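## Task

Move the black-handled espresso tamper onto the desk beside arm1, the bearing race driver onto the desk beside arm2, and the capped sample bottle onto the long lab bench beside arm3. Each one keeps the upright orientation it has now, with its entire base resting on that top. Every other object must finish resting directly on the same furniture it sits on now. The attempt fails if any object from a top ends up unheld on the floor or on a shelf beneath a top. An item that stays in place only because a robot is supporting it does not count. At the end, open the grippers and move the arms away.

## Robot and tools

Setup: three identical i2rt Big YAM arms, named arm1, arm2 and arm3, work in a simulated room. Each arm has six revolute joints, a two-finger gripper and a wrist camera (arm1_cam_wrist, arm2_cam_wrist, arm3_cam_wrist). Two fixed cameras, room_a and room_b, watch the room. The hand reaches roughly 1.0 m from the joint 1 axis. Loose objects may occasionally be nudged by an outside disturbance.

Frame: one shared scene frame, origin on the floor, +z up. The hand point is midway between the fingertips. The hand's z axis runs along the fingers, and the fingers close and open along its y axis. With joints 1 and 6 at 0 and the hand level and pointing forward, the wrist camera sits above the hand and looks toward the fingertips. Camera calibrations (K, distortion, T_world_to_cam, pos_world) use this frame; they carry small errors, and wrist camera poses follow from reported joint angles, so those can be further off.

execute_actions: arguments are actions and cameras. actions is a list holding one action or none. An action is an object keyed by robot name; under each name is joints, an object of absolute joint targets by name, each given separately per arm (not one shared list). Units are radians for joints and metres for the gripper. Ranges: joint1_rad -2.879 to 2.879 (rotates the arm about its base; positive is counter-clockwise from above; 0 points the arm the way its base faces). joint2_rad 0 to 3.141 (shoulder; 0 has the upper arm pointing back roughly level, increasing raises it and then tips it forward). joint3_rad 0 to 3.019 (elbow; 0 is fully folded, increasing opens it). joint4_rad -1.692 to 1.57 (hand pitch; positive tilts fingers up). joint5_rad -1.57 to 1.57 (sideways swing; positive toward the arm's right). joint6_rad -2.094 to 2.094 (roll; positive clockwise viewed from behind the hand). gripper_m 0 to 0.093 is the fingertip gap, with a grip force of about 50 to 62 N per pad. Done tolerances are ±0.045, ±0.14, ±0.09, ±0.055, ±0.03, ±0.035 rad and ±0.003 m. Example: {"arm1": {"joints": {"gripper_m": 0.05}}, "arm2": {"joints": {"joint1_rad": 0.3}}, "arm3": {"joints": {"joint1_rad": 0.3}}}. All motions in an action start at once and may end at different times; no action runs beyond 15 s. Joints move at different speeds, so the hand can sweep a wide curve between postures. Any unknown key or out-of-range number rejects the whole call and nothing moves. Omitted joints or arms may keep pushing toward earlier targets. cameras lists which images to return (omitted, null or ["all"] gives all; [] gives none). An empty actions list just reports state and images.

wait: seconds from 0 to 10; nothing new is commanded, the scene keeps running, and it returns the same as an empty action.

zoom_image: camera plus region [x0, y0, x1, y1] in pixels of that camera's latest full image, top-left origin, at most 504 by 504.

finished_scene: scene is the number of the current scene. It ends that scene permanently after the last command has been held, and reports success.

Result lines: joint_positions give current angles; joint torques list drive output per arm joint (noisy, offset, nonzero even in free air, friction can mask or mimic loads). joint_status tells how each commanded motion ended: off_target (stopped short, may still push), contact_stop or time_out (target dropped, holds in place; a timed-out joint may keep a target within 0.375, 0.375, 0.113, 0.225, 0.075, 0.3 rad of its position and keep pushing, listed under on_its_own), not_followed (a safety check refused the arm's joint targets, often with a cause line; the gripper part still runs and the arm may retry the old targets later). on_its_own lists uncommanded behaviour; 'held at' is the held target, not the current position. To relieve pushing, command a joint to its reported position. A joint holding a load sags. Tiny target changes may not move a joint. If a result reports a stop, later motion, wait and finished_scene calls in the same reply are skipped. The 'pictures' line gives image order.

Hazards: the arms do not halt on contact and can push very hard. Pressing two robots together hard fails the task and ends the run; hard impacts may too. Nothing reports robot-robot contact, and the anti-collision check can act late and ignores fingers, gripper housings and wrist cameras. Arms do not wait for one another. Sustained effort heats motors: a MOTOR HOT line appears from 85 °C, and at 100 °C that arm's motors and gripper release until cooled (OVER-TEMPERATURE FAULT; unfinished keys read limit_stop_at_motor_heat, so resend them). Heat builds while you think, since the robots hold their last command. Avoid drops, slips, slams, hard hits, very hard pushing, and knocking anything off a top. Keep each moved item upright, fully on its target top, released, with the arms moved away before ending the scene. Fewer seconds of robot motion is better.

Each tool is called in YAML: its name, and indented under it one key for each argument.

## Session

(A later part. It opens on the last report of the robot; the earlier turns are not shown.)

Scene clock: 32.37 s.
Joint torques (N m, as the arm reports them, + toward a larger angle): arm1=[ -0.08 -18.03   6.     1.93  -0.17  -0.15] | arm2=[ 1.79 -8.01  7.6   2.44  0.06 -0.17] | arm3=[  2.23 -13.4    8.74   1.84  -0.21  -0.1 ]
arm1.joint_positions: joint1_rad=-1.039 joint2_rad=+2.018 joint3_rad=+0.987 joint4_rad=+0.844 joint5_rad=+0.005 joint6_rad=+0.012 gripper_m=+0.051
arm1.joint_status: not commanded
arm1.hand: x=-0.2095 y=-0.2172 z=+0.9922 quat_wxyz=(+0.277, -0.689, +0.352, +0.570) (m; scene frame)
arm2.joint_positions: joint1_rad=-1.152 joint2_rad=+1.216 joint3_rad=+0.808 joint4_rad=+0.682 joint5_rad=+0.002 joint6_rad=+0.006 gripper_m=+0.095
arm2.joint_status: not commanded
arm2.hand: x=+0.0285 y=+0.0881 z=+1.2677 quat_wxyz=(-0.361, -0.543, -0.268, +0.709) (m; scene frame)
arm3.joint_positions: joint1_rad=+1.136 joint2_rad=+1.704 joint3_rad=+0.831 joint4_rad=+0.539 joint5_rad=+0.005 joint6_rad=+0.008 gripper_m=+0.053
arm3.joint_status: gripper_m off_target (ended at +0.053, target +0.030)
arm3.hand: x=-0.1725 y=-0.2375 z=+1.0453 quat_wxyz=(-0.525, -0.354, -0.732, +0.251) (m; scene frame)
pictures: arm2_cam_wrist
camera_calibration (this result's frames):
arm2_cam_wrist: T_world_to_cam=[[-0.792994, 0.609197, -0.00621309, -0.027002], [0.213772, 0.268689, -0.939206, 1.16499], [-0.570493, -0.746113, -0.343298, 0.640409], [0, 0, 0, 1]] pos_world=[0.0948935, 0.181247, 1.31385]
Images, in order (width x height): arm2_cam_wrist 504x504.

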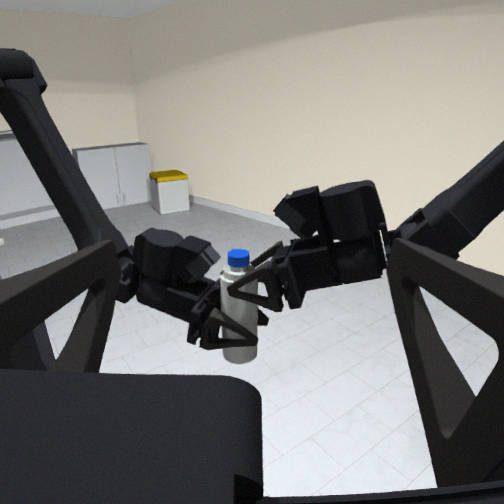

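execute_actions:
  actions:
    - {"arm1":{"joints":{"gripper_m":0.093}}}
  cameras: []

execute_actions:
  actions:
    - {"arm1":{"joints":{"joint2_rad":1.89,"joint3_rad":0.6,"joint4_rad":1.1}}}
  cameras: ["arm2_cam_wrist"]

execute_actions:
  actions:
    - {"arm3":{"joints":{"joint1_rad":-1.72}},"arm1":{"joints":{"joint2_rad":1.3,"joint3_rad":1.3,"joint4_rad":-1.2}}}
  cameras: []

execute_actions:
  actions:
    - {"arm3":{"joints":{"joint2_rad":2.09,"joint3_rad":1.03,"joint4_rad":0.78}}}

zoom_image:
  camera: "room_b"
  region: [350,150,470,220]

zoom_image:
  camera: "room_a"
  region: [440,300,600,420]

Scene clock: 34.00 s.
Joint torques (N m, as the arm reports them, + toward a larger angle): arm1=[ -0.48 -17.45   5.81   2.2   -0.06  -0.13] | arm2=[ 1.77 -8.32  7.65  2.39  0.11 -0.13] | arm3=[  2.5  -13.39   8.49   2.01  -0.09  -0.11]
arm1.joint_positions: joint1_rad=-1.039 joint2_rad=+2.018 joint3_rad=+0.987 joint4_rad=+0.844 joint5_rad=+0.003 joint6_rad=+0.012 gripper_m=+0.093
arm1.joint_status: all done
arm1.hand: x=-0.2100 y=-0.2175 z=+0.9922 quat_wxyz=(+0.276, -0.689, +0.351, +0.571) (m; scene frame)
arm2.joint_positions: joint1_rad=-1.152 joint2_rad=+1.216 joint3_rad=+0.808 joint4_rad=+0.682 joint5_rad=+0.002 joint6_rad=+0.006 gripper_m=+0.095
arm2.joint_status: not commanded
arm2.hand: x=+0.0285 y=+0.0881 z=+1.2677 quat_wxyz=(-0.361, -0.543, -0.268, +0.709) (m; scene frame)
arm3.joint_positions: joint1_rad=+1.136 joint2_rad=+1.704 joint3_rad=+0.831 joint4_rad=+0.539 joint5_rad=+0.002 joint6_rad=+0.008 gripper_m=+0.053
arm3.joint_status: not commanded
arm3.hand: x=-0.1721 y=-0.2372 z=+1.0453 quat_wxyz=(-0.525, -0.353, -0.733, +0.250) (m; scene frame)
pictures: none
No camera images: the call's "cameras" was empty. Leave "cameras" out to get every camera's image.

Scene clock: 35.17 s.
Joint torques (N m, as the arm reports them, + toward a larger angle): arm1=[  0.4  -14.09   3.48   3.05  -0.08  -0.15] | arm2=[ 2.04 -8.47  7.61  2.5   0.03 -0.14] | arm3=[  1.77 -13.58   8.54   1.8   -0.08  -0.13]
arm1.joint_positions: joint1_rad=-1.039 joint2_rad=+1.895 joint3_rad=+0.593 joint4_rad=+1.079 joint5_rad=+0.003 joint6_rad=+0.012 gripper_m=+0.093
arm1.joint_status: all done
arm1.hand: x=-0.1273 y=-0.3265 z=+0.9698 quat_wxyz=(+0.270, -0.699, +0.356, +0.558) (m; scene frame)
arm2.joint_positions: joint1_rad=-1.152 joint2_rad=+1.216 joint3_rad=+0.808 joint4_rad=+0.682 joint5_rad=+0.002 joint6_rad=+0.006 gripper_m=+0.095
arm2.joint_status: not commanded
arm2.hand: x=+0.0285 y=+0.0881 z=+1.2677 quat_wxyz=(-0.361, -0.543, -0.268, +0.709) (m; scene frame)
arm3.joint_positions: joint1_rad=+1.136 joint2_rad=+1.704 joint3_rad=+0.831 joint4_rad=+0.539 joint5_rad=+0.002 joint6_rad=+0.008 gripper_m=+0.053
arm3.joint_status: not commanded
arm3.hand: x=-0.1721 y=-0.2372 z=+1.0453 quat_wxyz=(-0.525, -0.353, -0.733, +0.250) (m; scene frame)
pictures: arm2_cam_wrist
camera_calibration (this result's frames):
arm2_cam_wrist: T_world_to_cam=[[-0.792994, 0.609197, -0.00621309, -0.027002], [0.213772, 0.268689, -0.939206, 1.16499], [-0.570493, -0.746113, -0.343298, 0.640409], [0, 0, 0, 1]] pos_world=[0.0948935, 0.181247, 1.31385]
Images, in order (width x height): arm2_cam_wrist 504x504.

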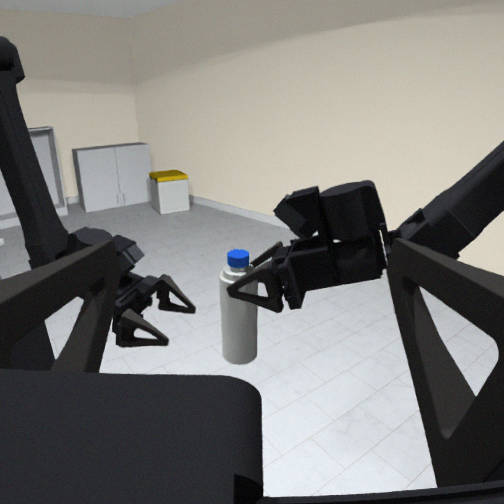

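Scene clock: 37.67 s.
Joint torques (N m, as the arm reports them, + toward a larger angle): arm1=[  0.12 -12.98   9.15   1.19  -0.06  -0.14] | arm2=[ 2.3  -8.27  7.62  2.47  0.07 -0.15] | arm3=[  0.34 -13.5    7.9    1.79  -0.09  -0.09]
arm1.joint_positions: joint1_rad=-1.039 joint2_rad=+1.313 joint3_rad=+1.284 joint4_rad=-1.192 joint5_rad=+0.003 joint6_rad=+0.012 gripper_m=+0.093
arm1.joint_status: all done
arm1.hand: x=-0.0718 y=-0.3961 z=+1.1975 quat_wxyz=(+0.071, -0.880, +0.444, +0.153) (m; scene frame)
arm2.joint_positions: joint1_rad=-1.152 joint2_rad=+1.216 joint3_rad=+0.808 joint4_rad=+0.682 joint5_rad=+0.002 joint6_rad=+0.006 gripper_m=+0.095
arm2.joint_status: not commanded
arm2.hand: x=+0.0285 y=+0.0881 z=+1.2677 quat_wxyz=(-0.361, -0.543, -0.268, +0.709) (m; scene frame)
arm3.joint_positions: joint1_rad=-1.720 joint2_rad=+1.704 joint3_rad=+0.841 joint4_rad=+0.539 joint5_rad=+0.001 joint6_rad=+0.008 gripper_m=+0.053
arm3.joint_status: all done
arm3.hand: x=-1.0708 y=+0.5960 z=+1.0437 quat_wxyz=(+0.170, -0.775, +0.247, +0.556) (m; scene frame)
pictures: none
No camera images: the call's "cameras" was empty. Leave "cameras" out to get every camera's image.

Scene clock: 38.97 s.
Joint torques (N m, as the arm reports them, + toward a larger angle): arm1=[ -0.44 -12.65   8.74   1.04  -0.07  -0.1 ] | arm2=[ 1.44 -8.41  7.64  2.35  0.07 -0.15] | arm3=[  1.32 -17.78   5.89   3.18  -0.08  -0.11]
arm1.joint_positions: joint1_rad=-1.039 joint2_rad=+1.313 joint3_rad=+1.284 joint4_rad=-1.192 joint5_rad=+0.003 joint6_rad=+0.012 gripper_m=+0.093
arm1.joint_status: not commanded
arm1.hand: x=-0.0718 y=-0.3961 z=+1.1975 quat_wxyz=(+0.071, -0.880, +0.444, +0.153) (m; scene frame)
arm2.joint_positions: joint1_rad=-1.152 joint2_rad=+1.216 joint3_rad=+0.808 joint4_rad=+0.682 joint5_rad=+0.002 joint6_rad=+0.006 gripper_m=+0.095
arm2.joint_status: not commanded
arm2.hand: x=+0.0285 y=+0.0881 z=+1.2677 quat_wxyz=(-0.361, -0.543, -0.268, +0.709) (m; scene frame)
arm3.joint_positions: joint1_rad=-1.720 joint2_rad=+2.107 joint3_rad=+1.016 joint4_rad=+0.759 joint5_rad=+0.001 joint6_rad=+0.008 gripper_m=+0.053
arm3.joint_status: all done
arm3.hand: x=-1.1212 y=+0.6302 z=+0.9173 quat_wxyz=(+0.169, -0.777, +0.247, +0.553) (m; scene frame)
pictures: arm1_cam_wrist, arm2_cam_wrist, arm3_cam_wrist, room_a, room_b
camera_calibration (this result's frames):
arm1_cam_wrist: T_world_to_cam=[[0.797831, 0.602881, -0.000744722, 0.29551], [0.580426, -0.76778, 0.27133, -0.581847], [0.163008, -0.216908, -0.962486, 1.20147], [0, 0, 0, 1]] pos_world=[-0.0938977, -0.364278, 1.31449]
arm2_cam_wrist: T_world_to_cam=[[-0.792994, 0.609197, -0.00621309, -0.027002], [0.213772, 0.268689, -0.939206, 1.16499], [-0.570493, -0.746113, -0.343298, 0.640409], [0, 0, 0, 1]] pos_world=[0.0948935, 0.181247, 1.31385]
arm3_cam_wrist: T_world_to_cam=[[0.570836, 0.821021, -0.00838396, 0.127297], [0.66707, -0.469702, -0.578271, 1.57977], [-0.478711, 0.324505, -0.815802, 0.130879], [0, 0, 0, 1]] pos_world=[-1.06383, 0.595038, 1.02138]
Images, in order (width x height): arm1_cam_wrist 504x504, arm2_cam_wrist 504x504, arm3_cam_wrist 504x504, room_a 896x504, room_b 896x504.

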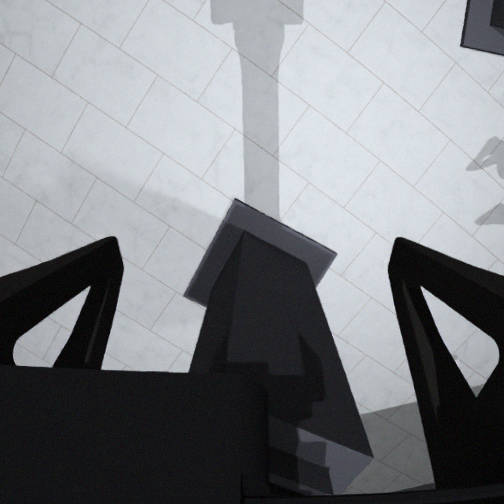

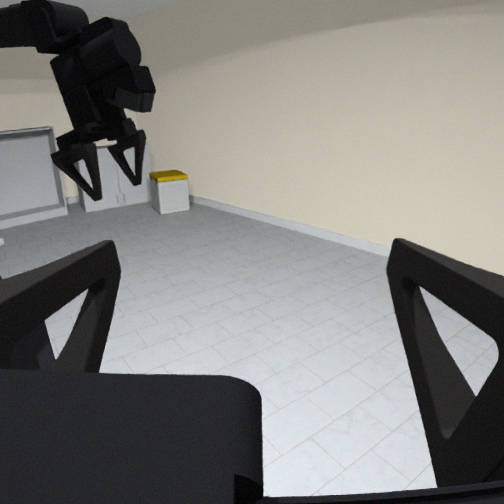

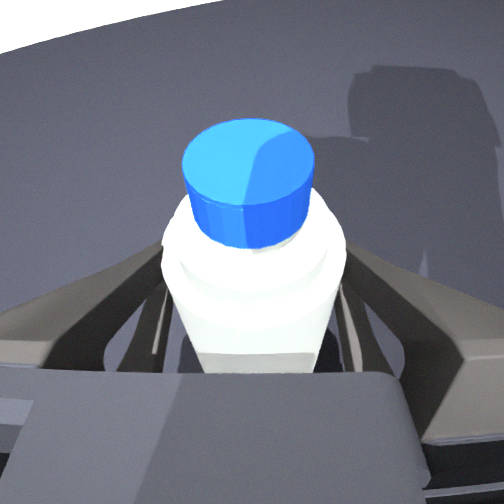

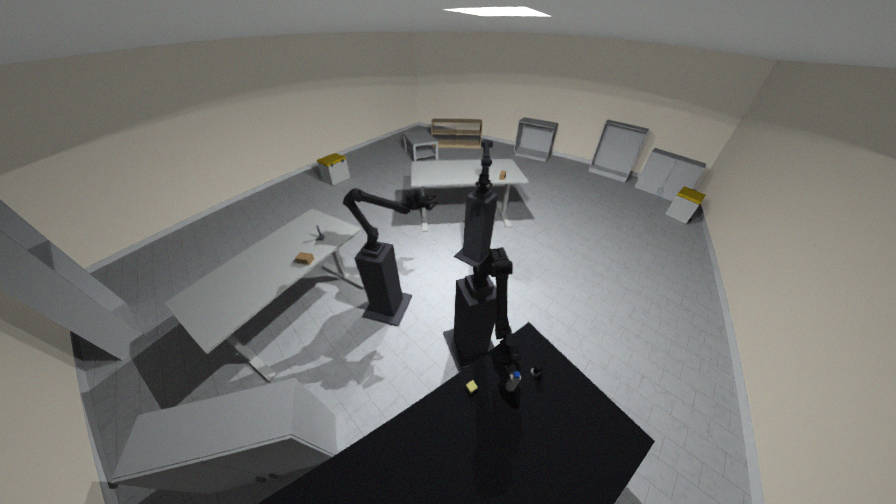

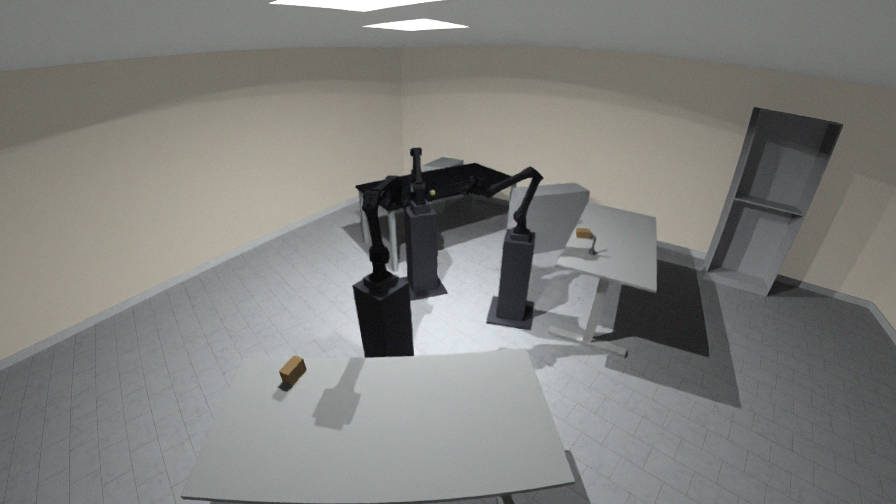

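Region (350, 150, 470, 220) of room_b's 896x504 image, scaled by 4.200, with more detail than that image has; it fills the top 294 rows of this view, and the rest is white.

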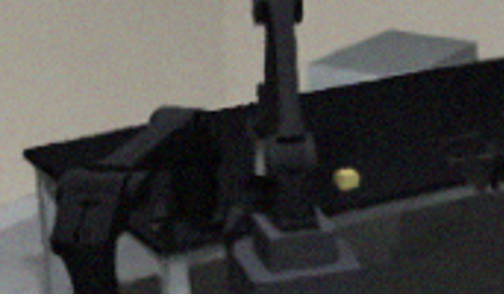

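Region (440, 300, 600, 420) of room_a's 896x504 image, scaled by 3.150, with more detail than that image has; it fills the top 378 rows of this view, and the rest is white.

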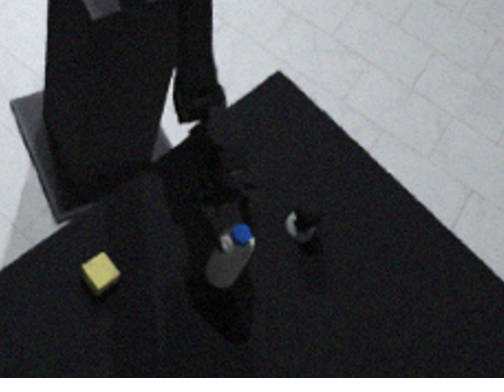

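Lower 2 cm, and use arm2 to look.

execute_actions:
  actions:
    - {"arm3":{"joints":{"joint2_rad":2.14,"joint4_rad":0.83}},"arm2":{"joints":{"joint1_rad":-2.2,"joint2_rad":2.0,"joint3_rad":1.2,"joint4_rad":1.2}}}
  cameras: ["arm2_cam_wrist"]

zoom_image:
  camera: "arm2_cam_wrist"
  region: [120,170,320,370]

Scene clock: 41.40 s.
Joint torques (N m, as the arm reports them, + toward a larger angle): arm1=[  0.02 -12.76   9.23   1.1   -0.03  -0.14] | arm2=[  1.78 -16.48   7.83   2.52   0.06  -0.12] | arm3=[  1.03 -16.4    5.64   3.04  -0.06  -0.1 ]
arm1.joint_positions: joint1_rad=-1.039 joint2_rad=+1.313 joint3_rad=+1.284 joint4_rad=-1.192 joint5_rad=+0.003 joint6_rad=+0.012 gripper_m=+0.093
arm1.joint_status: not commanded
arm1.hand: x=-0.0718 y=-0.3961 z=+1.1975 quat_wxyz=(+0.071, -0.880, +0.444, +0.153) (m; scene frame)
arm2.joint_positions: joint1_rad=-2.203 joint2_rad=+2.020 joint3_rad=+1.175 joint4_rad=+1.184 joint5_rad=+0.002 joint6_rad=+0.006 gripper_m=+0.095
arm2.joint_status: all done
arm2.hand: x=-0.3745 y=+0.6104 z=+1.0792 quat_wxyz=(+0.047, -0.580, +0.036, +0.813) (m; scene frame)
arm3.joint_positions: joint1_rad=-1.720 joint2_rad=+2.132 joint3_rad=+1.016 joint4_rad=+0.809 joint5_rad=+0.001 joint6_rad=+0.008 gripper_m=+0.053
arm3.joint_status: all done
arm3.hand: x=-1.1217 y=+0.6304 z=+0.9124 quat_wxyz=(+0.172, -0.770, +0.245, +0.563) (m; scene frame)
pictures: arm2_cam_wrist
camera_calibration (this result's frames):
arm2_cam_wrist: T_world_to_cam=[[0.135175, 0.990822, 0.0000436698, -0.558085], [0.281066, -0.0383029, -0.958924, 1.16765], [-0.950121, 0.129635, -0.283664, -0.00560997], [0, 0, 0, 1]] pos_world=[-0.258076, 0.598414, 1.11812]
Images, in order (width x height): arm2_cam_wrist 504x504.

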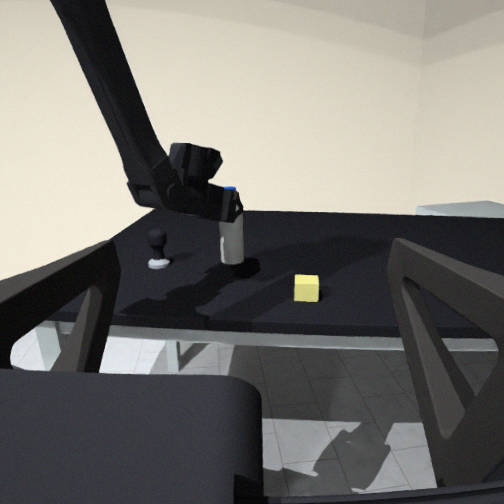

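Region (120, 170, 320, 370) of arm2_cam_wrist's 504x504 image, scaled by 2.520, with more detail than that image has.

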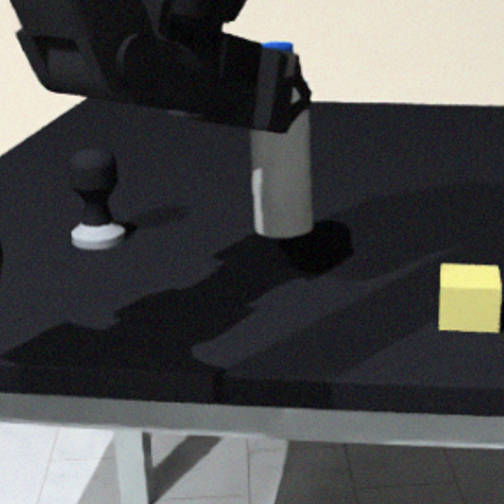

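About 3 cm gap.

execute_actions:
  actions:
    - {"arm3":{"joints":{"joint2_rad":2.195,"joint4_rad":0.87}}}
  cameras: ["arm2_cam_wrist"]

zoom_image:
  camera: "arm2_cam_wrist"
  region: [120,170,320,370]

Scene clock: 42.97 s.
Joint torques (N m, as the arm reports them, + toward a larger angle): arm1=[ -0.23 -13.75   9.32   0.94  -0.04  -0.1 ] | arm2=[  1.75 -16.71   7.96   2.5    0.05  -0.15] | arm3=[  1.3  -16.75   5.22   2.82  -0.07  -0.08]
arm1.joint_positions: joint1_rad=-1.039 joint2_rad=+1.313 joint3_rad=+1.284 joint4_rad=-1.192 joint5_rad=+0.003 joint6_rad=+0.012 gripper_m=+0.093
arm1.joint_status: not commanded
arm1.hand: x=-0.0718 y=-0.3961 z=+1.1975 quat_wxyz=(+0.071, -0.880, +0.444, +0.153) (m; scene frame)
arm2.joint_positions: joint1_rad=-2.203 joint2_rad=+2.020 joint3_rad=+1.175 joint4_rad=+1.184 joint5_rad=+0.002 joint6_rad=+0.006 gripper_m=+0.095
arm2.joint_status: not commanded
arm2.hand: x=-0.3745 y=+0.6104 z=+1.0792 quat_wxyz=(+0.047, -0.580, +0.036, +0.813) (m; scene frame)
arm3.joint_positions: joint1_rad=-1.720 joint2_rad=+2.190 joint3_rad=+1.016 joint4_rad=+0.856 joint5_rad=+0.001 joint6_rad=+0.008 gripper_m=+0.053
arm3.joint_status: all done
arm3.hand: x=-1.1176 y=+0.6275 z=+0.8852 quat_wxyz=(+0.170, -0.774, +0.246, +0.559) (m; scene frame)
pictures: arm2_cam_wrist
camera_calibration (this result's frames):
arm2_cam_wrist: T_world_to_cam=[[0.135175, 0.990822, 0.0000436698, -0.558085], [0.281066, -0.0383029, -0.958924, 1.16765], [-0.950121, 0.129635, -0.283664, -0.00560997], [0, 0, 0, 1]] pos_world=[-0.258076, 0.598414, 1.11812]
Images, in order (width x height): arm2_cam_wrist 504x504.

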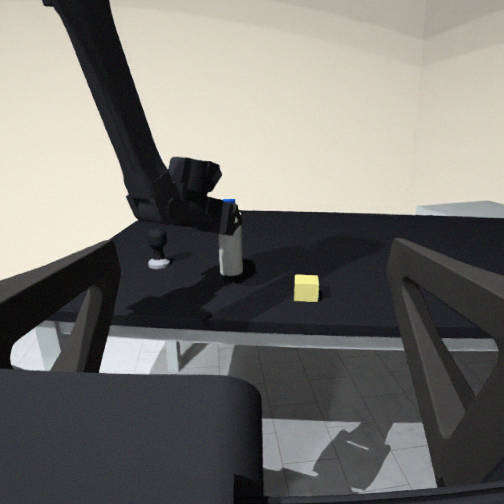

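Region (120, 170, 320, 370) of arm2_cam_wrist's 504x504 image, scaled by 2.520, with more detail than that image has.

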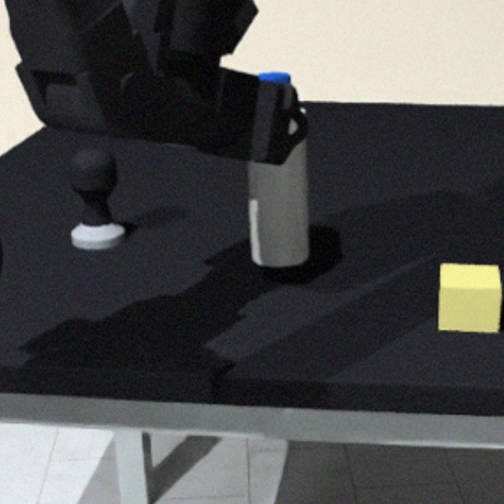

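execute_actions:
  actions:
    - {"arm3":{"joints":{"joint2_rad":2.215}}}
  cameras: []

execute_actions:
  actions:
    - {"arm3":{"joints":{"gripper_m":0.093}}}
  cameras: []

execute_actions:
  actions:
    - {"arm3":{"joints":{"joint2_rad":2.0,"joint3_rad":0.63,"joint4_rad":1.07}}}
  cameras: []

execute_actions:
  actions:
    - {"arm3":{"joints":{"joint1_rad":-1.445,"joint2_rad":1.7,"joint3_rad":0.8,"joint4_rad":0.5}}}
  cameras: []

execute_actions:
  actions:
    - {"arm3":{"joints":{"joint2_rad":1.94,"joint3_rad":1.14,"joint4_rad":0.02}}}
  cameras: ["arm2_cam_wrist","arm3_cam_wrist"]

Scene clock: 46.20 s.
Joint torques (N m, as the arm reports them, + toward a larger angle): arm1=[ -0.11 -12.6    9.13   0.97  -0.1   -0.12] | arm2=[  1.54 -16.17   7.93   2.33   0.08  -0.17] | arm3=[  0.97 -14.98   5.22   2.89  -0.05  -0.08]
arm1.joint_positions: joint1_rad=-1.039 joint2_rad=+1.313 joint3_rad=+1.284 joint4_rad=-1.192 joint5_rad=+0.003 joint6_rad=+0.012 gripper_m=+0.093
arm1.joint_status: not commanded
arm1.hand: x=-0.0718 y=-0.3961 z=+1.1975 quat_wxyz=(+0.071, -0.880, +0.444, +0.153) (m; scene frame)
arm2.joint_positions: joint1_rad=-2.203 joint2_rad=+2.020 joint3_rad=+1.175 joint4_rad=+1.184 joint5_rad=+0.002 joint6_rad=+0.006 gripper_m=+0.095
arm2.joint_status: not commanded
arm2.hand: x=-0.3745 y=+0.6104 z=+1.0792 quat_wxyz=(+0.047, -0.580, +0.036, +0.813) (m; scene frame)
arm3.joint_positions: joint1_rad=-1.720 joint2_rad=+2.191 joint3_rad=+1.016 joint4_rad=+0.857 joint5_rad=+0.001 joint6_rad=+0.008 gripper_m=+0.053
arm3.joint_status: all done
arm3.hand: x=-1.1175 y=+0.6274 z=+0.8848 quat_wxyz=(+0.170, -0.774, +0.246, +0.559) (m; scene frame)
pictures: none
No camera images: the call's "cameras" was empty. Leave "cameras" out to get every camera's image.

Scene clock: 46.90 s.
Joint torques (N m, as the arm reports them, + toward a larger angle): arm1=[  0.12 -13.6    9.23   0.87  -0.02  -0.09] | arm2=[  2.16 -16.57   8.     2.21   0.01  -0.15] | arm3=[  1.55 -16.36   5.14   2.75  -0.1   -0.06]
arm1.joint_positions: joint1_rad=-1.039 joint2_rad=+1.313 joint3_rad=+1.284 joint4_rad=-1.192 joint5_rad=+0.003 joint6_rad=+0.012 gripper_m=+0.093
arm1.joint_status: not commanded
arm1.hand: x=-0.0718 y=-0.3961 z=+1.1975 quat_wxyz=(+0.071, -0.880, +0.444, +0.153) (m; scene frame)
arm2.joint_positions: joint1_rad=-2.203 joint2_rad=+2.020 joint3_rad=+1.175 joint4_rad=+1.184 joint5_rad=+0.002 joint6_rad=+0.006 gripper_m=+0.095
arm2.joint_status: not commanded
arm2.hand: x=-0.3745 y=+0.6104 z=+1.0792 quat_wxyz=(+0.047, -0.580, +0.036, +0.813) (m; scene frame)
arm3.joint_positions: joint1_rad=-1.720 joint2_rad=+2.202 joint3_rad=+1.016 joint4_rad=+0.857 joint5_rad=+0.001 joint6_rad=+0.008 gripper_m=+0.093
arm3.joint_status: all done
arm3.hand: x=-1.1160 y=+0.6263 z=+0.8775 quat_wxyz=(+0.169, -0.777, +0.247, +0.554) (m; scene frame)
pictures: none
No camera images: the call's "cameras" was empty. Leave "cameras" out to get every camera's image.

Scene clock: 48.03 s.
Joint torques (N m, as the arm reports them, + toward a larger angle): arm1=[ -0.01 -12.77   9.     0.93  -0.07  -0.11] | arm2=[  2.16 -16.72   7.94   2.3    0.08  -0.13] | arm3=[  1.5  -12.82   3.24   2.9   -0.07  -0.09]
arm1.joint_positions: joint1_rad=-1.039 joint2_rad=+1.313 joint3_rad=+1.284 joint4_rad=-1.192 joint5_rad=+0.003 joint6_rad=+0.012 gripper_m=+0.093
arm1.joint_status: not commanded
arm1.hand: x=-0.0718 y=-0.3961 z=+1.1975 quat_wxyz=(+0.071, -0.880, +0.444, +0.153) (m; scene frame)
arm2.joint_positions: joint1_rad=-2.203 joint2_rad=+2.020 joint3_rad=+1.175 joint4_rad=+1.184 joint5_rad=+0.002 joint6_rad=+0.006 gripper_m=+0.095
arm2.joint_status: not commanded
arm2.hand: x=-0.3745 y=+0.6104 z=+1.0792 quat_wxyz=(+0.047, -0.580, +0.036, +0.813) (m; scene frame)
arm3.joint_positions: joint1_rad=-1.720 joint2_rad=+1.995 joint3_rad=+0.623 joint4_rad=+1.057 joint5_rad=+0.001 joint6_rad=+0.008 gripper_m=+0.093
arm3.joint_status: all done
arm3.hand: x=-1.0114 y=+0.5543 z=+0.9129 quat_wxyz=(+0.171, -0.772, +0.246, +0.560) (m; scene frame)
pictures: none
No camera images: the call's "cameras" was empty. Leave "cameras" out to get every camera's image.

Scene clock: 49.30 s.
Joint torques (N m, as the arm reports them, + toward a larger angle): arm1=[  0.21 -12.26   8.85   1.07  -0.04  -0.13] | arm2=[  1.87 -16.3    7.97   2.34   0.02  -0.14] | arm3=[  0.47 -12.79   6.37   1.73   0.07  -0.06]
arm1.joint_positions: joint1_rad=-1.039 joint2_rad=+1.313 joint3_rad=+1.284 joint4_rad=-1.192 joint5_rad=+0.003 joint6_rad=+0.012 gripper_m=+0.093
arm1.joint_status: not commanded
arm1.hand: x=-0.0718 y=-0.3961 z=+1.1975 quat_wxyz=(+0.071, -0.880, +0.444, +0.153) (m; scene frame)
arm2.joint_positions: joint1_rad=-2.203 joint2_rad=+2.020 joint3_rad=+1.175 joint4_rad=+1.184 joint5_rad=+0.002 joint6_rad=+0.006 gripper_m=+0.095
arm2.joint_status: not commanded
arm2.hand: x=-0.3745 y=+0.6104 z=+1.0792 quat_wxyz=(+0.047, -0.580, +0.036, +0.813) (m; scene frame)
arm3.joint_positions: joint1_rad=-1.430 joint2_rad=+1.696 joint3_rad=+0.795 joint4_rad=+0.508 joint5_rad=-0.002 joint6_rad=+0.008 gripper_m=+0.093
arm3.joint_status: all done
arm3.hand: x=-1.1314 y=+0.4289 z=+1.0203 quat_wxyz=(+0.082, -0.822, +0.135, +0.548) (m; scene frame)
pictures: none
No camera images: the call's "cameras" was empty. Leave "cameras" out to get every camera's image.

Scene clock: 50.50 s.
Joint torques (N m, as the arm reports them, + toward a larger angle): arm1=[  0.03 -13.37   9.02   0.82  -0.04  -0.11] | arm2=[  1.68 -16.71   8.06   2.28   0.04  -0.17] | arm3=[ -0.37 -17.45   8.79   1.35   0.1   -0.04]
arm1.joint_positions: joint1_rad=-1.039 joint2_rad=+1.313 joint3_rad=+1.284 joint4_rad=-1.192 joint5_rad=+0.003 joint6_rad=+0.012 gripper_m=+0.093
arm1.joint_status: not commanded
arm1.hand: x=-0.0718 y=-0.3961 z=+1.1975 quat_wxyz=(+0.071, -0.880, +0.444, +0.153) (m; scene frame)
arm2.joint_positions: joint1_rad=-2.203 joint2_rad=+2.020 joint3_rad=+1.175 joint4_rad=+1.184 joint5_rad=+0.002 joint6_rad=+0.006 gripper_m=+0.095
arm2.joint_status: not commanded
arm2.hand: x=-0.3745 y=+0.6104 z=+1.0792 quat_wxyz=(+0.047, -0.580, +0.036, +0.813) (m; scene frame)
arm3.joint_positions: joint1_rad=-1.430 joint2_rad=+1.949 joint3_rad=+1.101 joint4_rad=+0.030 joint5_rad=-0.002 joint6_rad=+0.008 gripper_m=+0.093
arm3.joint_status: all done
arm3.hand: x=-1.1736 y=+0.4420 z=+0.9076 quat_wxyz=(+0.053, -0.918, +0.150, +0.362) (m; scene frame)
pictures: arm2_cam_wrist, arm3_cam_wrist
camera_calibration (this result's frames):
arm2_cam_wrist: T_world_to_cam=[[0.135175, 0.990822, 0.0000436698, -0.558085], [0.281066, -0.0383029, -0.958924, 1.16765], [-0.950121, 0.129635, -0.283664, -0.00560997], [0, 0, 0, 1]] pos_world=[-0.258076, 0.598414, 1.11812]
arm3_cam_wrist: T_world_to_cam=[[0.312526, 0.94986, -0.00968859, -0.0473204], [0.941289, -0.311045, -0.131248, 1.36664], [-0.127681, 0.0318986, -0.991302, 0.859546], [0, 0, 0, 1]] pos_world=[-1.16187, 0.442617, 1.03098]
Images, in order (width x height): arm2_cam_wrist 504x504, arm3_cam_wrist 504x504.

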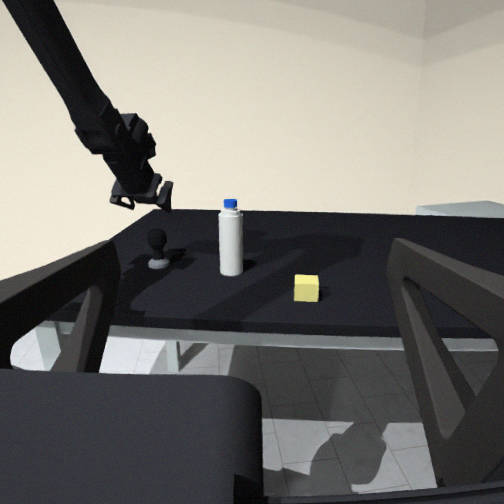

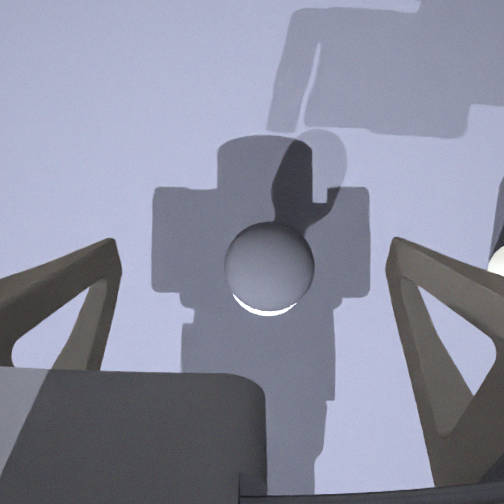

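execute_actions:
  actions:
    - {"arm3":{"joints":{"joint1_rad":-1.455,"joint2_rad":2.125,"joint4_rad":0.285}}}
  cameras: ["arm2_cam_wrist","arm3_cam_wrist"]

zoom_image:
  camera: "arm2_cam_wrist"
  region: [100,170,220,290]

Scene clock: 52.23 s.
Joint torques (N m, as the arm reports them, + toward a larger angle): arm1=[  0.44 -12.82   9.22   1.15  -0.03  -0.12] | arm2=[  2.21 -16.69   7.98   2.32   0.05  -0.11] | arm3=[ -0.51 -18.54   6.75   2.74   0.05  -0.08]
arm1.joint_positions: joint1_rad=-1.039 joint2_rad=+1.313 joint3_rad=+1.284 joint4_rad=-1.192 joint5_rad=+0.003 joint6_rad=+0.012 gripper_m=+0.093
arm1.joint_status: not commanded
arm1.hand: x=-0.0718 y=-0.3961 z=+1.1975 quat_wxyz=(+0.071, -0.880, +0.444, +0.153) (m; scene frame)
arm2.joint_positions: joint1_rad=-2.203 joint2_rad=+2.020 joint3_rad=+1.175 joint4_rad=+1.184 joint5_rad=+0.002 joint6_rad=+0.006 gripper_m=+0.095
arm2.joint_status: not commanded
arm2.hand: x=-0.3745 y=+0.6104 z=+1.0792 quat_wxyz=(+0.047, -0.580, +0.036, +0.813) (m; scene frame)
arm3.joint_positions: joint1_rad=-1.439 joint2_rad=+2.139 joint3_rad=+1.115 joint4_rad=+0.268 joint5_rad=-0.002 joint6_rad=+0.008 gripper_m=+0.093
arm3.joint_status: all done
arm3.hand: x=-1.1857 y=+0.4516 z=+0.8341 quat_wxyz=(+0.059, -0.906, +0.153, +0.390) (m; scene frame)
pictures: arm2_cam_wrist, arm3_cam_wrist
camera_calibration (this result's frames):
arm2_cam_wrist: T_world_to_cam=[[0.135175, 0.990822, 0.0000436698, -0.558085], [0.281066, -0.0383029, -0.958924, 1.16765], [-0.950121, 0.129635, -0.283664, -0.00560997], [0, 0, 0, 1]] pos_world=[-0.258076, 0.598414, 1.11812]
arm3_cam_wrist: T_world_to_cam=[[0.320589, 0.947167, -0.00983216, -0.0424923], [0.92895, -0.316418, -0.192176, 1.41003], [-0.185134, 0.0524757, -0.981311, 0.699047], [0, 0, 0, 1]] pos_world=[-1.16681, 0.449723, 0.956538]
Images, in order (width x height): arm2_cam_wrist 504x504, arm3_cam_wrist 504x504.

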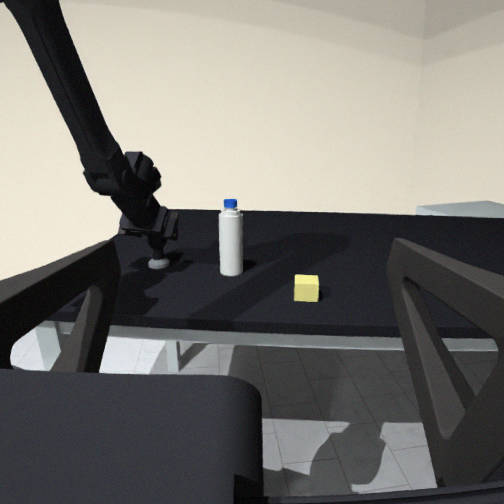

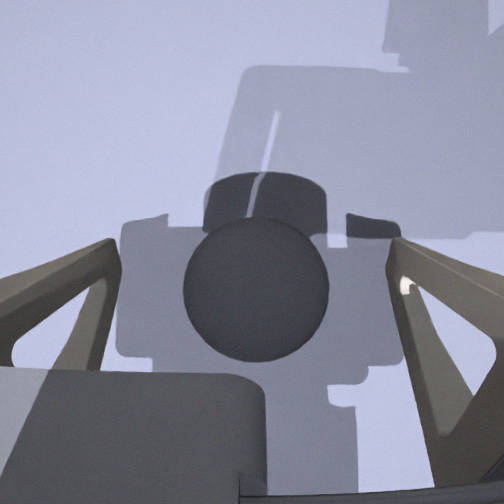

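Region (100, 170, 220, 290) of arm2_cam_wrist's 504x504 image, scaled by 4.200, with more detail than that image has.

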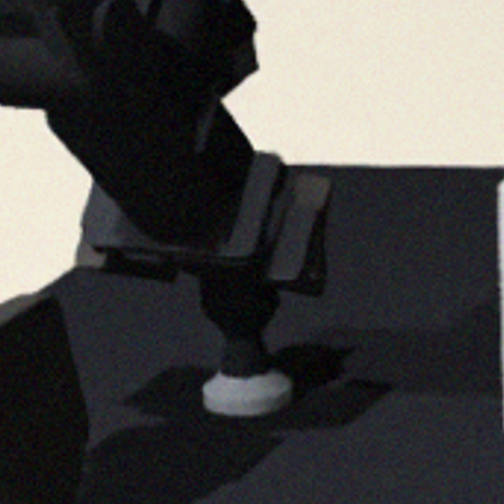

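execute_actions:
  actions:
    - {"arm3":{"joints":{"gripper_m":0.02}}}
  cameras: []

execute_actions:
  actions:
    - {"arm3":{"joints":{"joint2_rad":1.65,"joint3_rad":1.09,"joint4_rad":-0.2}},"arm2":{"joints":{"joint1_rad":-1.15,"joint2_rad":1.6,"joint3_rad":0.6,"joint4_rad":1.5}},"arm1":{"joints":{"joint2_rad":1.68,"joint3_rad":0.535,"joint4_rad":0.96}}}
  cameras: []

execute_actions:
  actions:
    - {"arm3":{"joints":{"joint1_rad":1.135}}}
  cameras: ["arm2_cam_wrist","arm1_cam_wrist"]

Scene clock: 54.10 s.
Joint torques (N m, as the arm reports them, + toward a larger angle): arm1=[  0.4  -13.13   9.09   1.07  -0.1   -0.12] | arm2=[  1.79 -16.48   7.98   2.39   0.04  -0.14] | arm3=[  0.24 -18.72   6.83   2.5    0.02  -0.09]
arm1.joint_positions: joint1_rad=-1.039 joint2_rad=+1.313 joint3_rad=+1.284 joint4_rad=-1.192 joint5_rad=+0.003 joint6_rad=+0.012 gripper_m=+0.093
arm1.joint_status: not commanded
arm1.hand: x=-0.0718 y=-0.3961 z=+1.1975 quat_wxyz=(+0.071, -0.880, +0.444, +0.153) (m; scene frame)
arm2.joint_positions: joint1_rad=-2.203 joint2_rad=+2.020 joint3_rad=+1.175 joint4_rad=+1.184 joint5_rad=+0.002 joint6_rad=+0.006 gripper_m=+0.095
arm2.joint_status: not commanded
arm2.hand: x=-0.3745 y=+0.6104 z=+1.0792 quat_wxyz=(+0.047, -0.580, +0.036, +0.813) (m; scene frame)
arm3.joint_positions: joint1_rad=-1.439 joint2_rad=+2.139 joint3_rad=+1.115 joint4_rad=+0.268 joint5_rad=+0.000 joint6_rad=+0.008 gripper_m=+0.044
arm3.joint_status: gripper_m off_target (ended at +0.044, target +0.020)
arm3.hand: x=-1.1857 y=+0.4519 z=+0.8342 quat_wxyz=(+0.059, -0.906, +0.153, +0.390) (m; scene frame)
pictures: none
No camera images: the call's "cameras" was empty. Leave "cameras" out to get every camera's image.

Scene clock: 56.17 s.
Joint torques (N m, as the arm reports them, + toward a larger angle): arm1=[  0.45 -14.44   3.91   2.8   -0.14  -0.15] | arm2=[ 1.55 -8.71  4.95  1.83  0.18 -0.11] | arm3=[ -0.15 -15.94   9.46   1.83   0.01  -0.06]
arm1.joint_positions: joint1_rad=-1.039 joint2_rad=+1.702 joint3_rad=+0.534 joint4_rad=+0.939 joint5_rad=+0.003 joint6_rad=+0.012 gripper_m=+0.093
arm1.joint_status: all done
arm1.hand: x=-0.1150 y=-0.3420 z=+1.0147 quat_wxyz=(+0.269, -0.701, +0.357, +0.556) (m; scene frame)
arm2.joint_positions: joint1_rad=-1.148 joint2_rad=+1.600 joint3_rad=+0.602 joint4_rad=+1.490 joint5_rad=-0.001 joint6_rad=+0.006 gripper_m=+0.095
arm2.joint_status: all done
arm2.hand: x=+0.0416 y=+0.1001 z=+1.1458 quat_wxyz=(-0.390, -0.462, -0.230, +0.763) (m; scene frame)
arm3.joint_positions: joint1_rad=-1.439 joint2_rad=+1.669 joint3_rad=+1.058 joint4_rad=-0.203 joint5_rad=+0.000 joint6_rad=+0.008 gripper_m=+0.044
arm3.joint_status: all done
arm3.hand: x=-1.1365 y=+0.4364 z=+1.0189 quat_wxyz=(+0.055, -0.917, +0.155, +0.363) (m; scene frame)
pictures: none
No camera images: the call's "cameras" was empty. Leave "cameras" out to get every camera's image.

Scene clock: 58.53 s.
Joint torques (N m, as the arm reports them, + toward a larger angle): arm1=[ -0.07 -13.52   4.16   2.84  -0.07  -0.1 ] | arm2=[ 1.31 -8.85  4.97  1.92  0.19 -0.15] | arm3=[  0.79 -15.01   9.54   1.93  -0.01  -0.09]
arm1.joint_positions: joint1_rad=-1.039 joint2_rad=+1.702 joint3_rad=+0.534 joint4_rad=+0.939 joint5_rad=+0.003 joint6_rad=+0.012 gripper_m=+0.093
arm1.joint_status: not commanded
arm1.hand: x=-0.1150 y=-0.3420 z=+1.0147 quat_wxyz=(+0.269, -0.701, +0.357, +0.556) (m; scene frame)
arm2.joint_positions: joint1_rad=-1.148 joint2_rad=+1.600 joint3_rad=+0.602 joint4_rad=+1.490 joint5_rad=-0.001 joint6_rad=+0.006 gripper_m=+0.095
arm2.joint_status: not commanded
arm2.hand: x=+0.0416 y=+0.1001 z=+1.1458 quat_wxyz=(-0.390, -0.462, -0.230, +0.763) (m; scene frame)
arm3.joint_positions: joint1_rad=+1.138 joint2_rad=+1.669 joint3_rad=+1.058 joint4_rad=-0.203 joint5_rad=-0.001 joint6_rad=+0.008 gripper_m=+0.044
arm3.joint_status: all done
arm3.hand: x=-0.1765 y=-0.2292 z=+1.0244 quat_wxyz=(-0.336, -0.401, -0.837, +0.159) (m; scene frame)
pictures: arm1_cam_wrist, arm2_cam_wrist
camera_calibration (this result's frames):
arm1_cam_wrist: T_world_to_cam=[[0.801072, 0.598523, -0.00732598, 0.302821], [0.447157, -0.606527, -0.657401, 0.516558], [-0.397913, 0.523349, -0.753506, 1.02094], [0, 0, 0, 1]] pos_world=[-0.067318, -0.402248, 1.11109]
arm2_cam_wrist: T_world_to_cam=[[-0.797444, 0.60334, -0.00798461, -0.0219022], [0.0860679, 0.10064, -0.991193, 1.12612], [-0.597223, -0.791108, -0.132183, 0.378613], [0, 0, 0, 1]] pos_world=[0.111728, 0.199406, 1.16607]
Images, in order (width x height): arm1_cam_wrist 504x504, arm2_cam_wrist 504x504.

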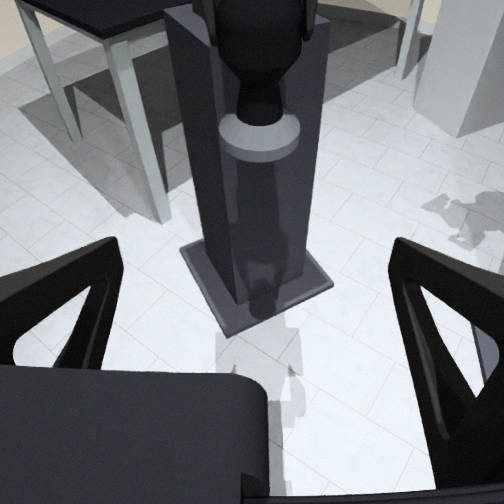

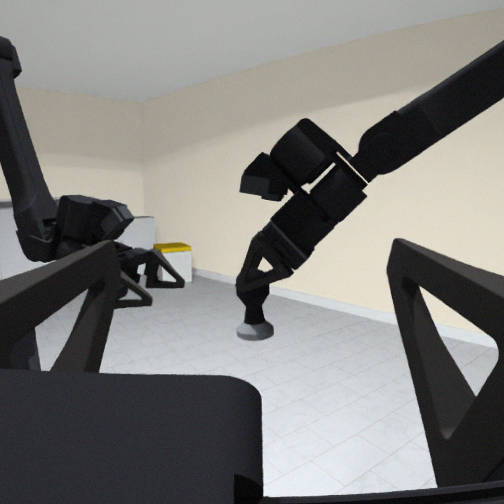

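execute_actions:
  actions:
    - {"arm3":{"joints":{"joint4_rad":-0.125}},"arm1":{"joints":{"joint2_rad":1.92,"joint3_rad":0.85,"joint4_rad":0.94}}}
  cameras: ["arm2_cam_wrist","arm1_cam_wrist"]

zoom_image:
  camera: "arm2_cam_wrist"
  region: [130,150,350,370]

Scene clock: 60.73 s.
Joint torques (N m, as the arm reports them, + toward a larger angle): arm1=[ -0.3  -16.49   6.39   2.05  -0.07  -0.08] | arm2=[ 1.51 -8.62  4.88  1.93  0.19 -0.11] | arm3=[  0.82 -15.38   9.67   3.26   0.04  -0.06]
arm1.joint_positions: joint1_rad=-1.039 joint2_rad=+1.922 joint3_rad=+0.823 joint4_rad=+0.939 joint5_rad=+0.003 joint6_rad=+0.012 gripper_m=+0.093
arm1.joint_status: all done
arm1.hand: x=-0.1781 y=-0.2591 z=+1.0069 quat_wxyz=(+0.280, -0.681, +0.347, +0.580) (m; scene frame)
arm2.joint_positions: joint1_rad=-1.148 joint2_rad=+1.600 joint3_rad=+0.602 joint4_rad=+1.490 joint5_rad=-0.001 joint6_rad=+0.006 gripper_m=+0.095
arm2.joint_status: not commanded
arm2.hand: x=+0.0416 y=+0.1001 z=+1.1458 quat_wxyz=(-0.390, -0.462, -0.230, +0.763) (m; scene frame)
arm3.joint_positions: joint1_rad=+1.138 joint2_rad=+1.669 joint3_rad=+1.058 joint4_rad=-0.157 joint5_rad=-0.001 joint6_rad=+0.008 gripper_m=+0.044
arm3.joint_status: all done
arm3.hand: x=-0.1714 y=-0.2354 z=+1.0324 quat_wxyz=(-0.355, -0.397, -0.829, +0.168) (m; scene frame)
pictures: arm1_cam_wrist, arm2_cam_wrist
camera_calibration (this result's frames):
arm1_cam_wrist: T_world_to_cam=[[0.801127, 0.598442, -0.00793345, 0.304351], [0.418403, -0.56949, -0.707545, 0.644901], [-0.427943, 0.563514, -0.706624, 0.904445], [0, 0, 0, 1]] pos_world=[-0.126602, -0.324539, 1.09781]
arm2_cam_wrist: T_world_to_cam=[[-0.797444, 0.60334, -0.00798461, -0.0219022], [0.0860679, 0.10064, -0.991193, 1.12612], [-0.597223, -0.791108, -0.132183, 0.378613], [0, 0, 0, 1]] pos_world=[0.111728, 0.199406, 1.16607]
Images, in order (width x height): arm1_cam_wrist 504x504, arm2_cam_wrist 504x504.

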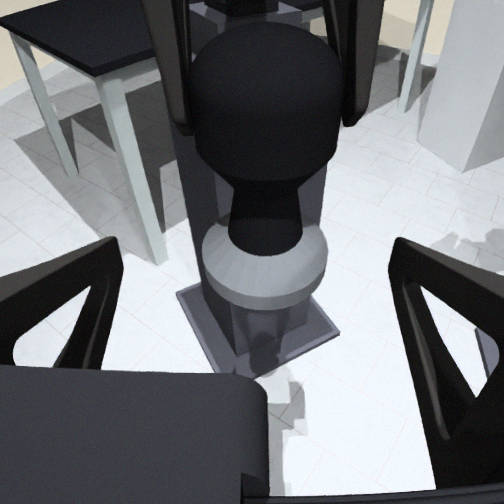

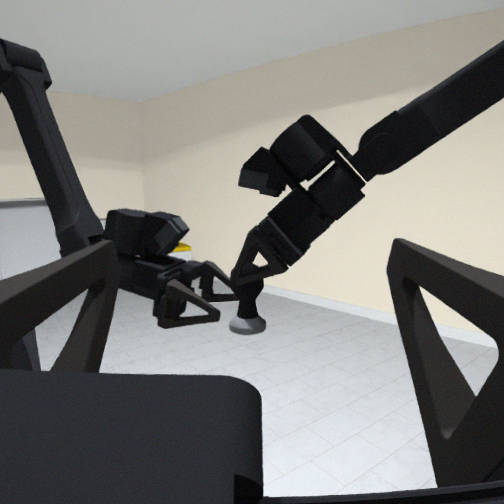

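Region (130, 150, 350, 370) of arm2_cam_wrist's 504x504 image, scaled by 2.291, with more detail than that image has.

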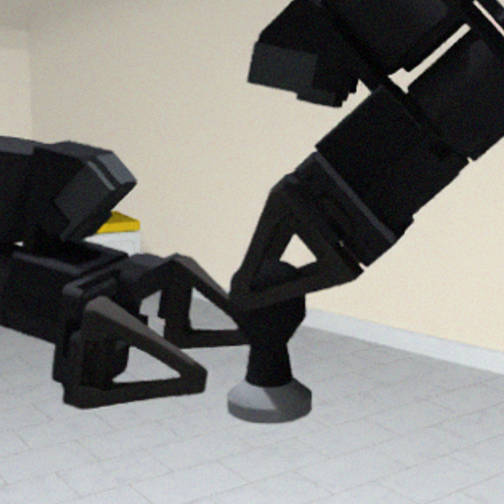

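execute_actions:
  actions:
    - {"arm1":{"joints":{"joint2_rad":1.975,"joint3_rad":0.94,"joint4_rad":0.895,"gripper_m":0.06}}}
  cameras: ["arm2_cam_wrist","arm1_cam_wrist"]

zoom_image:
  camera: "arm2_cam_wrist"
  region: [130,150,350,370]

Scene clock: 62.20 s.
Joint torques (N m, as the arm reports them, + toward a larger angle): arm1=[  0.24 -16.73   6.45   2.08  -0.07  -0.15] | arm2=[ 1.37 -8.83  5.02  1.9   0.19 -0.15] | arm3=[  0.74 -16.19   9.59   3.16   0.04  -0.07]
arm1.joint_positions: joint1_rad=-1.039 joint2_rad=+1.964 joint3_rad=+0.912 joint4_rad=+0.901 joint5_rad=+0.003 joint6_rad=+0.012 gripper_m=+0.060
arm1.joint_status: all done
arm1.hand: x=-0.1963 y=-0.2352 z=+1.0088 quat_wxyz=(+0.282, -0.679, +0.346, +0.583) (m; scene frame)
arm2.joint_positions: joint1_rad=-1.148 joint2_rad=+1.600 joint3_rad=+0.602 joint4_rad=+1.490 joint5_rad=-0.001 joint6_rad=+0.006 gripper_m=+0.095
arm2.joint_status: not commanded
arm2.hand: x=+0.0416 y=+0.1001 z=+1.1458 quat_wxyz=(-0.390, -0.462, -0.230, +0.763) (m; scene frame)
arm3.joint_positions: joint1_rad=+1.138 joint2_rad=+1.669 joint3_rad=+1.058 joint4_rad=-0.157 joint5_rad=-0.001 joint6_rad=+0.008 gripper_m=+0.044
arm3.joint_status: not commanded
arm3.hand: x=-0.1714 y=-0.2354 z=+1.0324 quat_wxyz=(-0.355, -0.397, -0.829, +0.168) (m; scene frame)
pictures: arm1_cam_wrist, arm2_cam_wrist
camera_calibration (this result's frames):
arm1_cam_wrist: T_world_to_cam=[[0.801132, 0.598434, -0.00801491, 0.304698], [0.414415, -0.564346, -0.713984, 0.674397], [-0.431795, 0.568674, -0.700116, 0.878443], [0, 0, 0, 1]] pos_world=[-0.144276, -0.301296, 1.09896]
arm2_cam_wrist: T_world_to_cam=[[-0.797444, 0.60334, -0.00798461, -0.0219022], [0.0860679, 0.10064, -0.991193, 1.12612], [-0.597223, -0.791108, -0.132183, 0.378613], [0, 0, 0, 1]] pos_world=[0.111728, 0.199406, 1.16607]
Images, in order (width x height): arm1_cam_wrist 504x504, arm2_cam_wrist 504x504.

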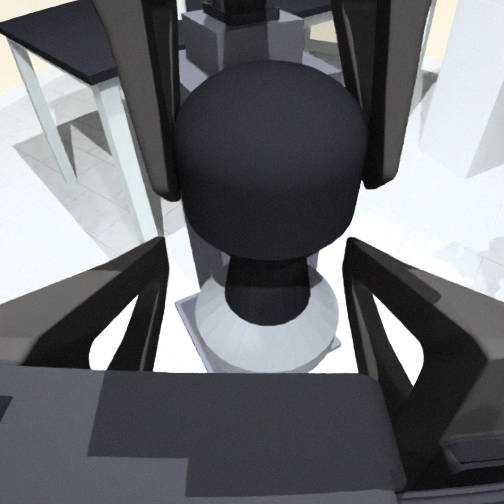

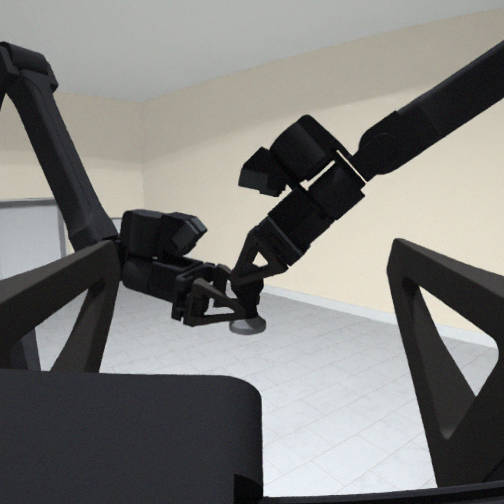

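Region (130, 150, 350, 370) of arm2_cam_wrist's 504x504 image, scaled by 2.291, with more detail than that image has.

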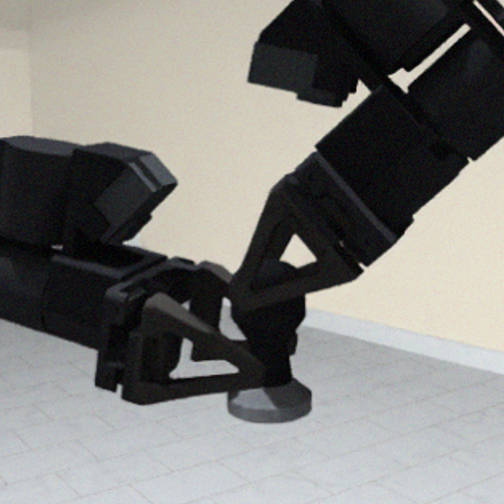

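Slightly further and lower, then close.

execute_actions:
  actions:
    - {"arm1":{"joints":{"joint2_rad":2.0,"joint3_rad":0.965,"joint5_rad":0.025,"gripper_m":0.05}}}
  cameras: []

execute_actions:
  actions:
    - {"arm1":{"joints":{"gripper_m":0.0}}}
  cameras: ["arm2_cam_wrist"]

zoom_image:
  camera: "arm2_cam_wrist"
  region: [130,150,350,370]

Scene clock: 63.47 s.
Joint torques (N m, as the arm reports them, + toward a larger angle): arm1=[ -0.16 -16.18   6.95   1.96   0.15  -0.12] | arm2=[ 1.04 -8.52  5.01  1.8   0.16 -0.14] | arm3=[  0.37 -15.82   9.57   3.32  -0.01  -0.07]
arm1.joint_positions: joint1_rad=-1.039 joint2_rad=+1.985 joint3_rad=+0.934 joint4_rad=+0.901 joint5_rad=+0.022 joint6_rad=+0.012 gripper_m=+0.050
arm1.joint_status: all done
arm1.hand: x=-0.1979 y=-0.2277 z=+1.0046 quat_wxyz=(+0.289, -0.676, +0.351, +0.580) (m; scene frame)
arm2.joint_positions: joint1_rad=-1.148 joint2_rad=+1.600 joint3_rad=+0.602 joint4_rad=+1.490 joint5_rad=-0.001 joint6_rad=+0.006 gripper_m=+0.095
arm2.joint_status: not commanded
arm2.hand: x=+0.0416 y=+0.1001 z=+1.1458 quat_wxyz=(-0.390, -0.462, -0.230, +0.763) (m; scene frame)
arm3.joint_positions: joint1_rad=+1.138 joint2_rad=+1.669 joint3_rad=+1.058 joint4_rad=-0.157 joint5_rad=-0.001 joint6_rad=+0.008 gripper_m=+0.044
arm3.joint_status: not commanded
arm3.hand: x=-0.1714 y=-0.2354 z=+1.0324 quat_wxyz=(-0.355, -0.397, -0.829, +0.168) (m; scene frame)
pictures: none
No camera images: the call's "cameras" was empty. Leave "cameras" out to get every camera's image.

Scene clock: 64.07 s.
Joint torques (N m, as the arm reports them, + toward a larger angle): arm1=[ -0.08 -16.47   6.95   2.16   0.05  -0.08] | arm2=[ 1.56 -8.63  4.84  1.95  0.13 -0.1 ] | arm3=[  0.72 -15.49   9.73   3.03  -0.08  -0.07]
arm1.joint_positions: joint1_rad=-1.039 joint2_rad=+1.985 joint3_rad=+0.937 joint4_rad=+0.899 joint5_rad=+0.024 joint6_rad=+0.010 gripper_m=+0.027
arm1.joint_status: gripper_m off_target (ended at +0.027, target +0.000)
arm1.hand: x=-0.1981 y=-0.2267 z=+1.0054 quat_wxyz=(+0.290, -0.676, +0.351, +0.580) (m; scene frame)
arm2.joint_positions: joint1_rad=-1.148 joint2_rad=+1.600 joint3_rad=+0.602 joint4_rad=+1.490 joint5_rad=-0.001 joint6_rad=+0.006 gripper_m=+0.095
arm2.joint_status: not commanded
arm2.hand: x=+0.0416 y=+0.1001 z=+1.1458 quat_wxyz=(-0.390, -0.462, -0.230, +0.763) (m; scene frame)
arm3.joint_positions: joint1_rad=+1.138 joint2_rad=+1.670 joint3_rad=+1.058 joint4_rad=-0.156 joint5_rad=+0.001 joint6_rad=+0.007 gripper_m=+0.044
arm3.joint_status: not commanded
arm3.hand: x=-0.1716 y=-0.2357 z=+1.0321 quat_wxyz=(-0.355, -0.397, -0.829, +0.169) (m; scene frame)
pictures: arm2_cam_wrist
camera_calibration (this result's frames):
arm2_cam_wrist: T_world_to_cam=[[-0.797444, 0.60334, -0.00798461, -0.0219022], [0.0860679, 0.10064, -0.991193, 1.12612], [-0.597223, -0.791108, -0.132183, 0.378613], [0, 0, 0, 1]] pos_world=[0.111728, 0.199406, 1.16607]
Images, in order (width x height): arm2_cam_wrist 504x504.

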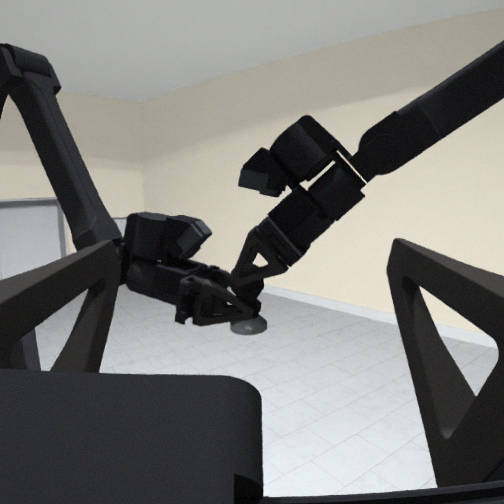

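Region (130, 150, 350, 370) of arm2_cam_wrist's 504x504 image, scaled by 2.291, with more detail than that image has.

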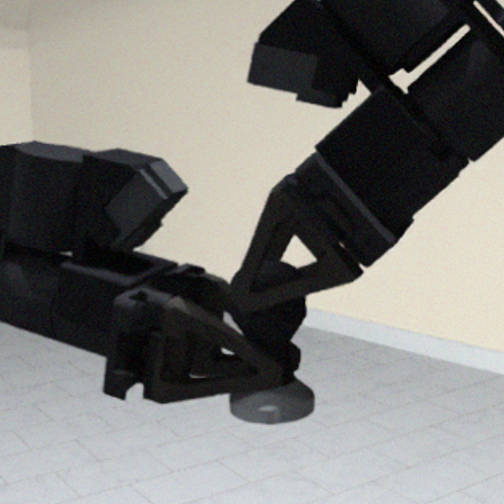

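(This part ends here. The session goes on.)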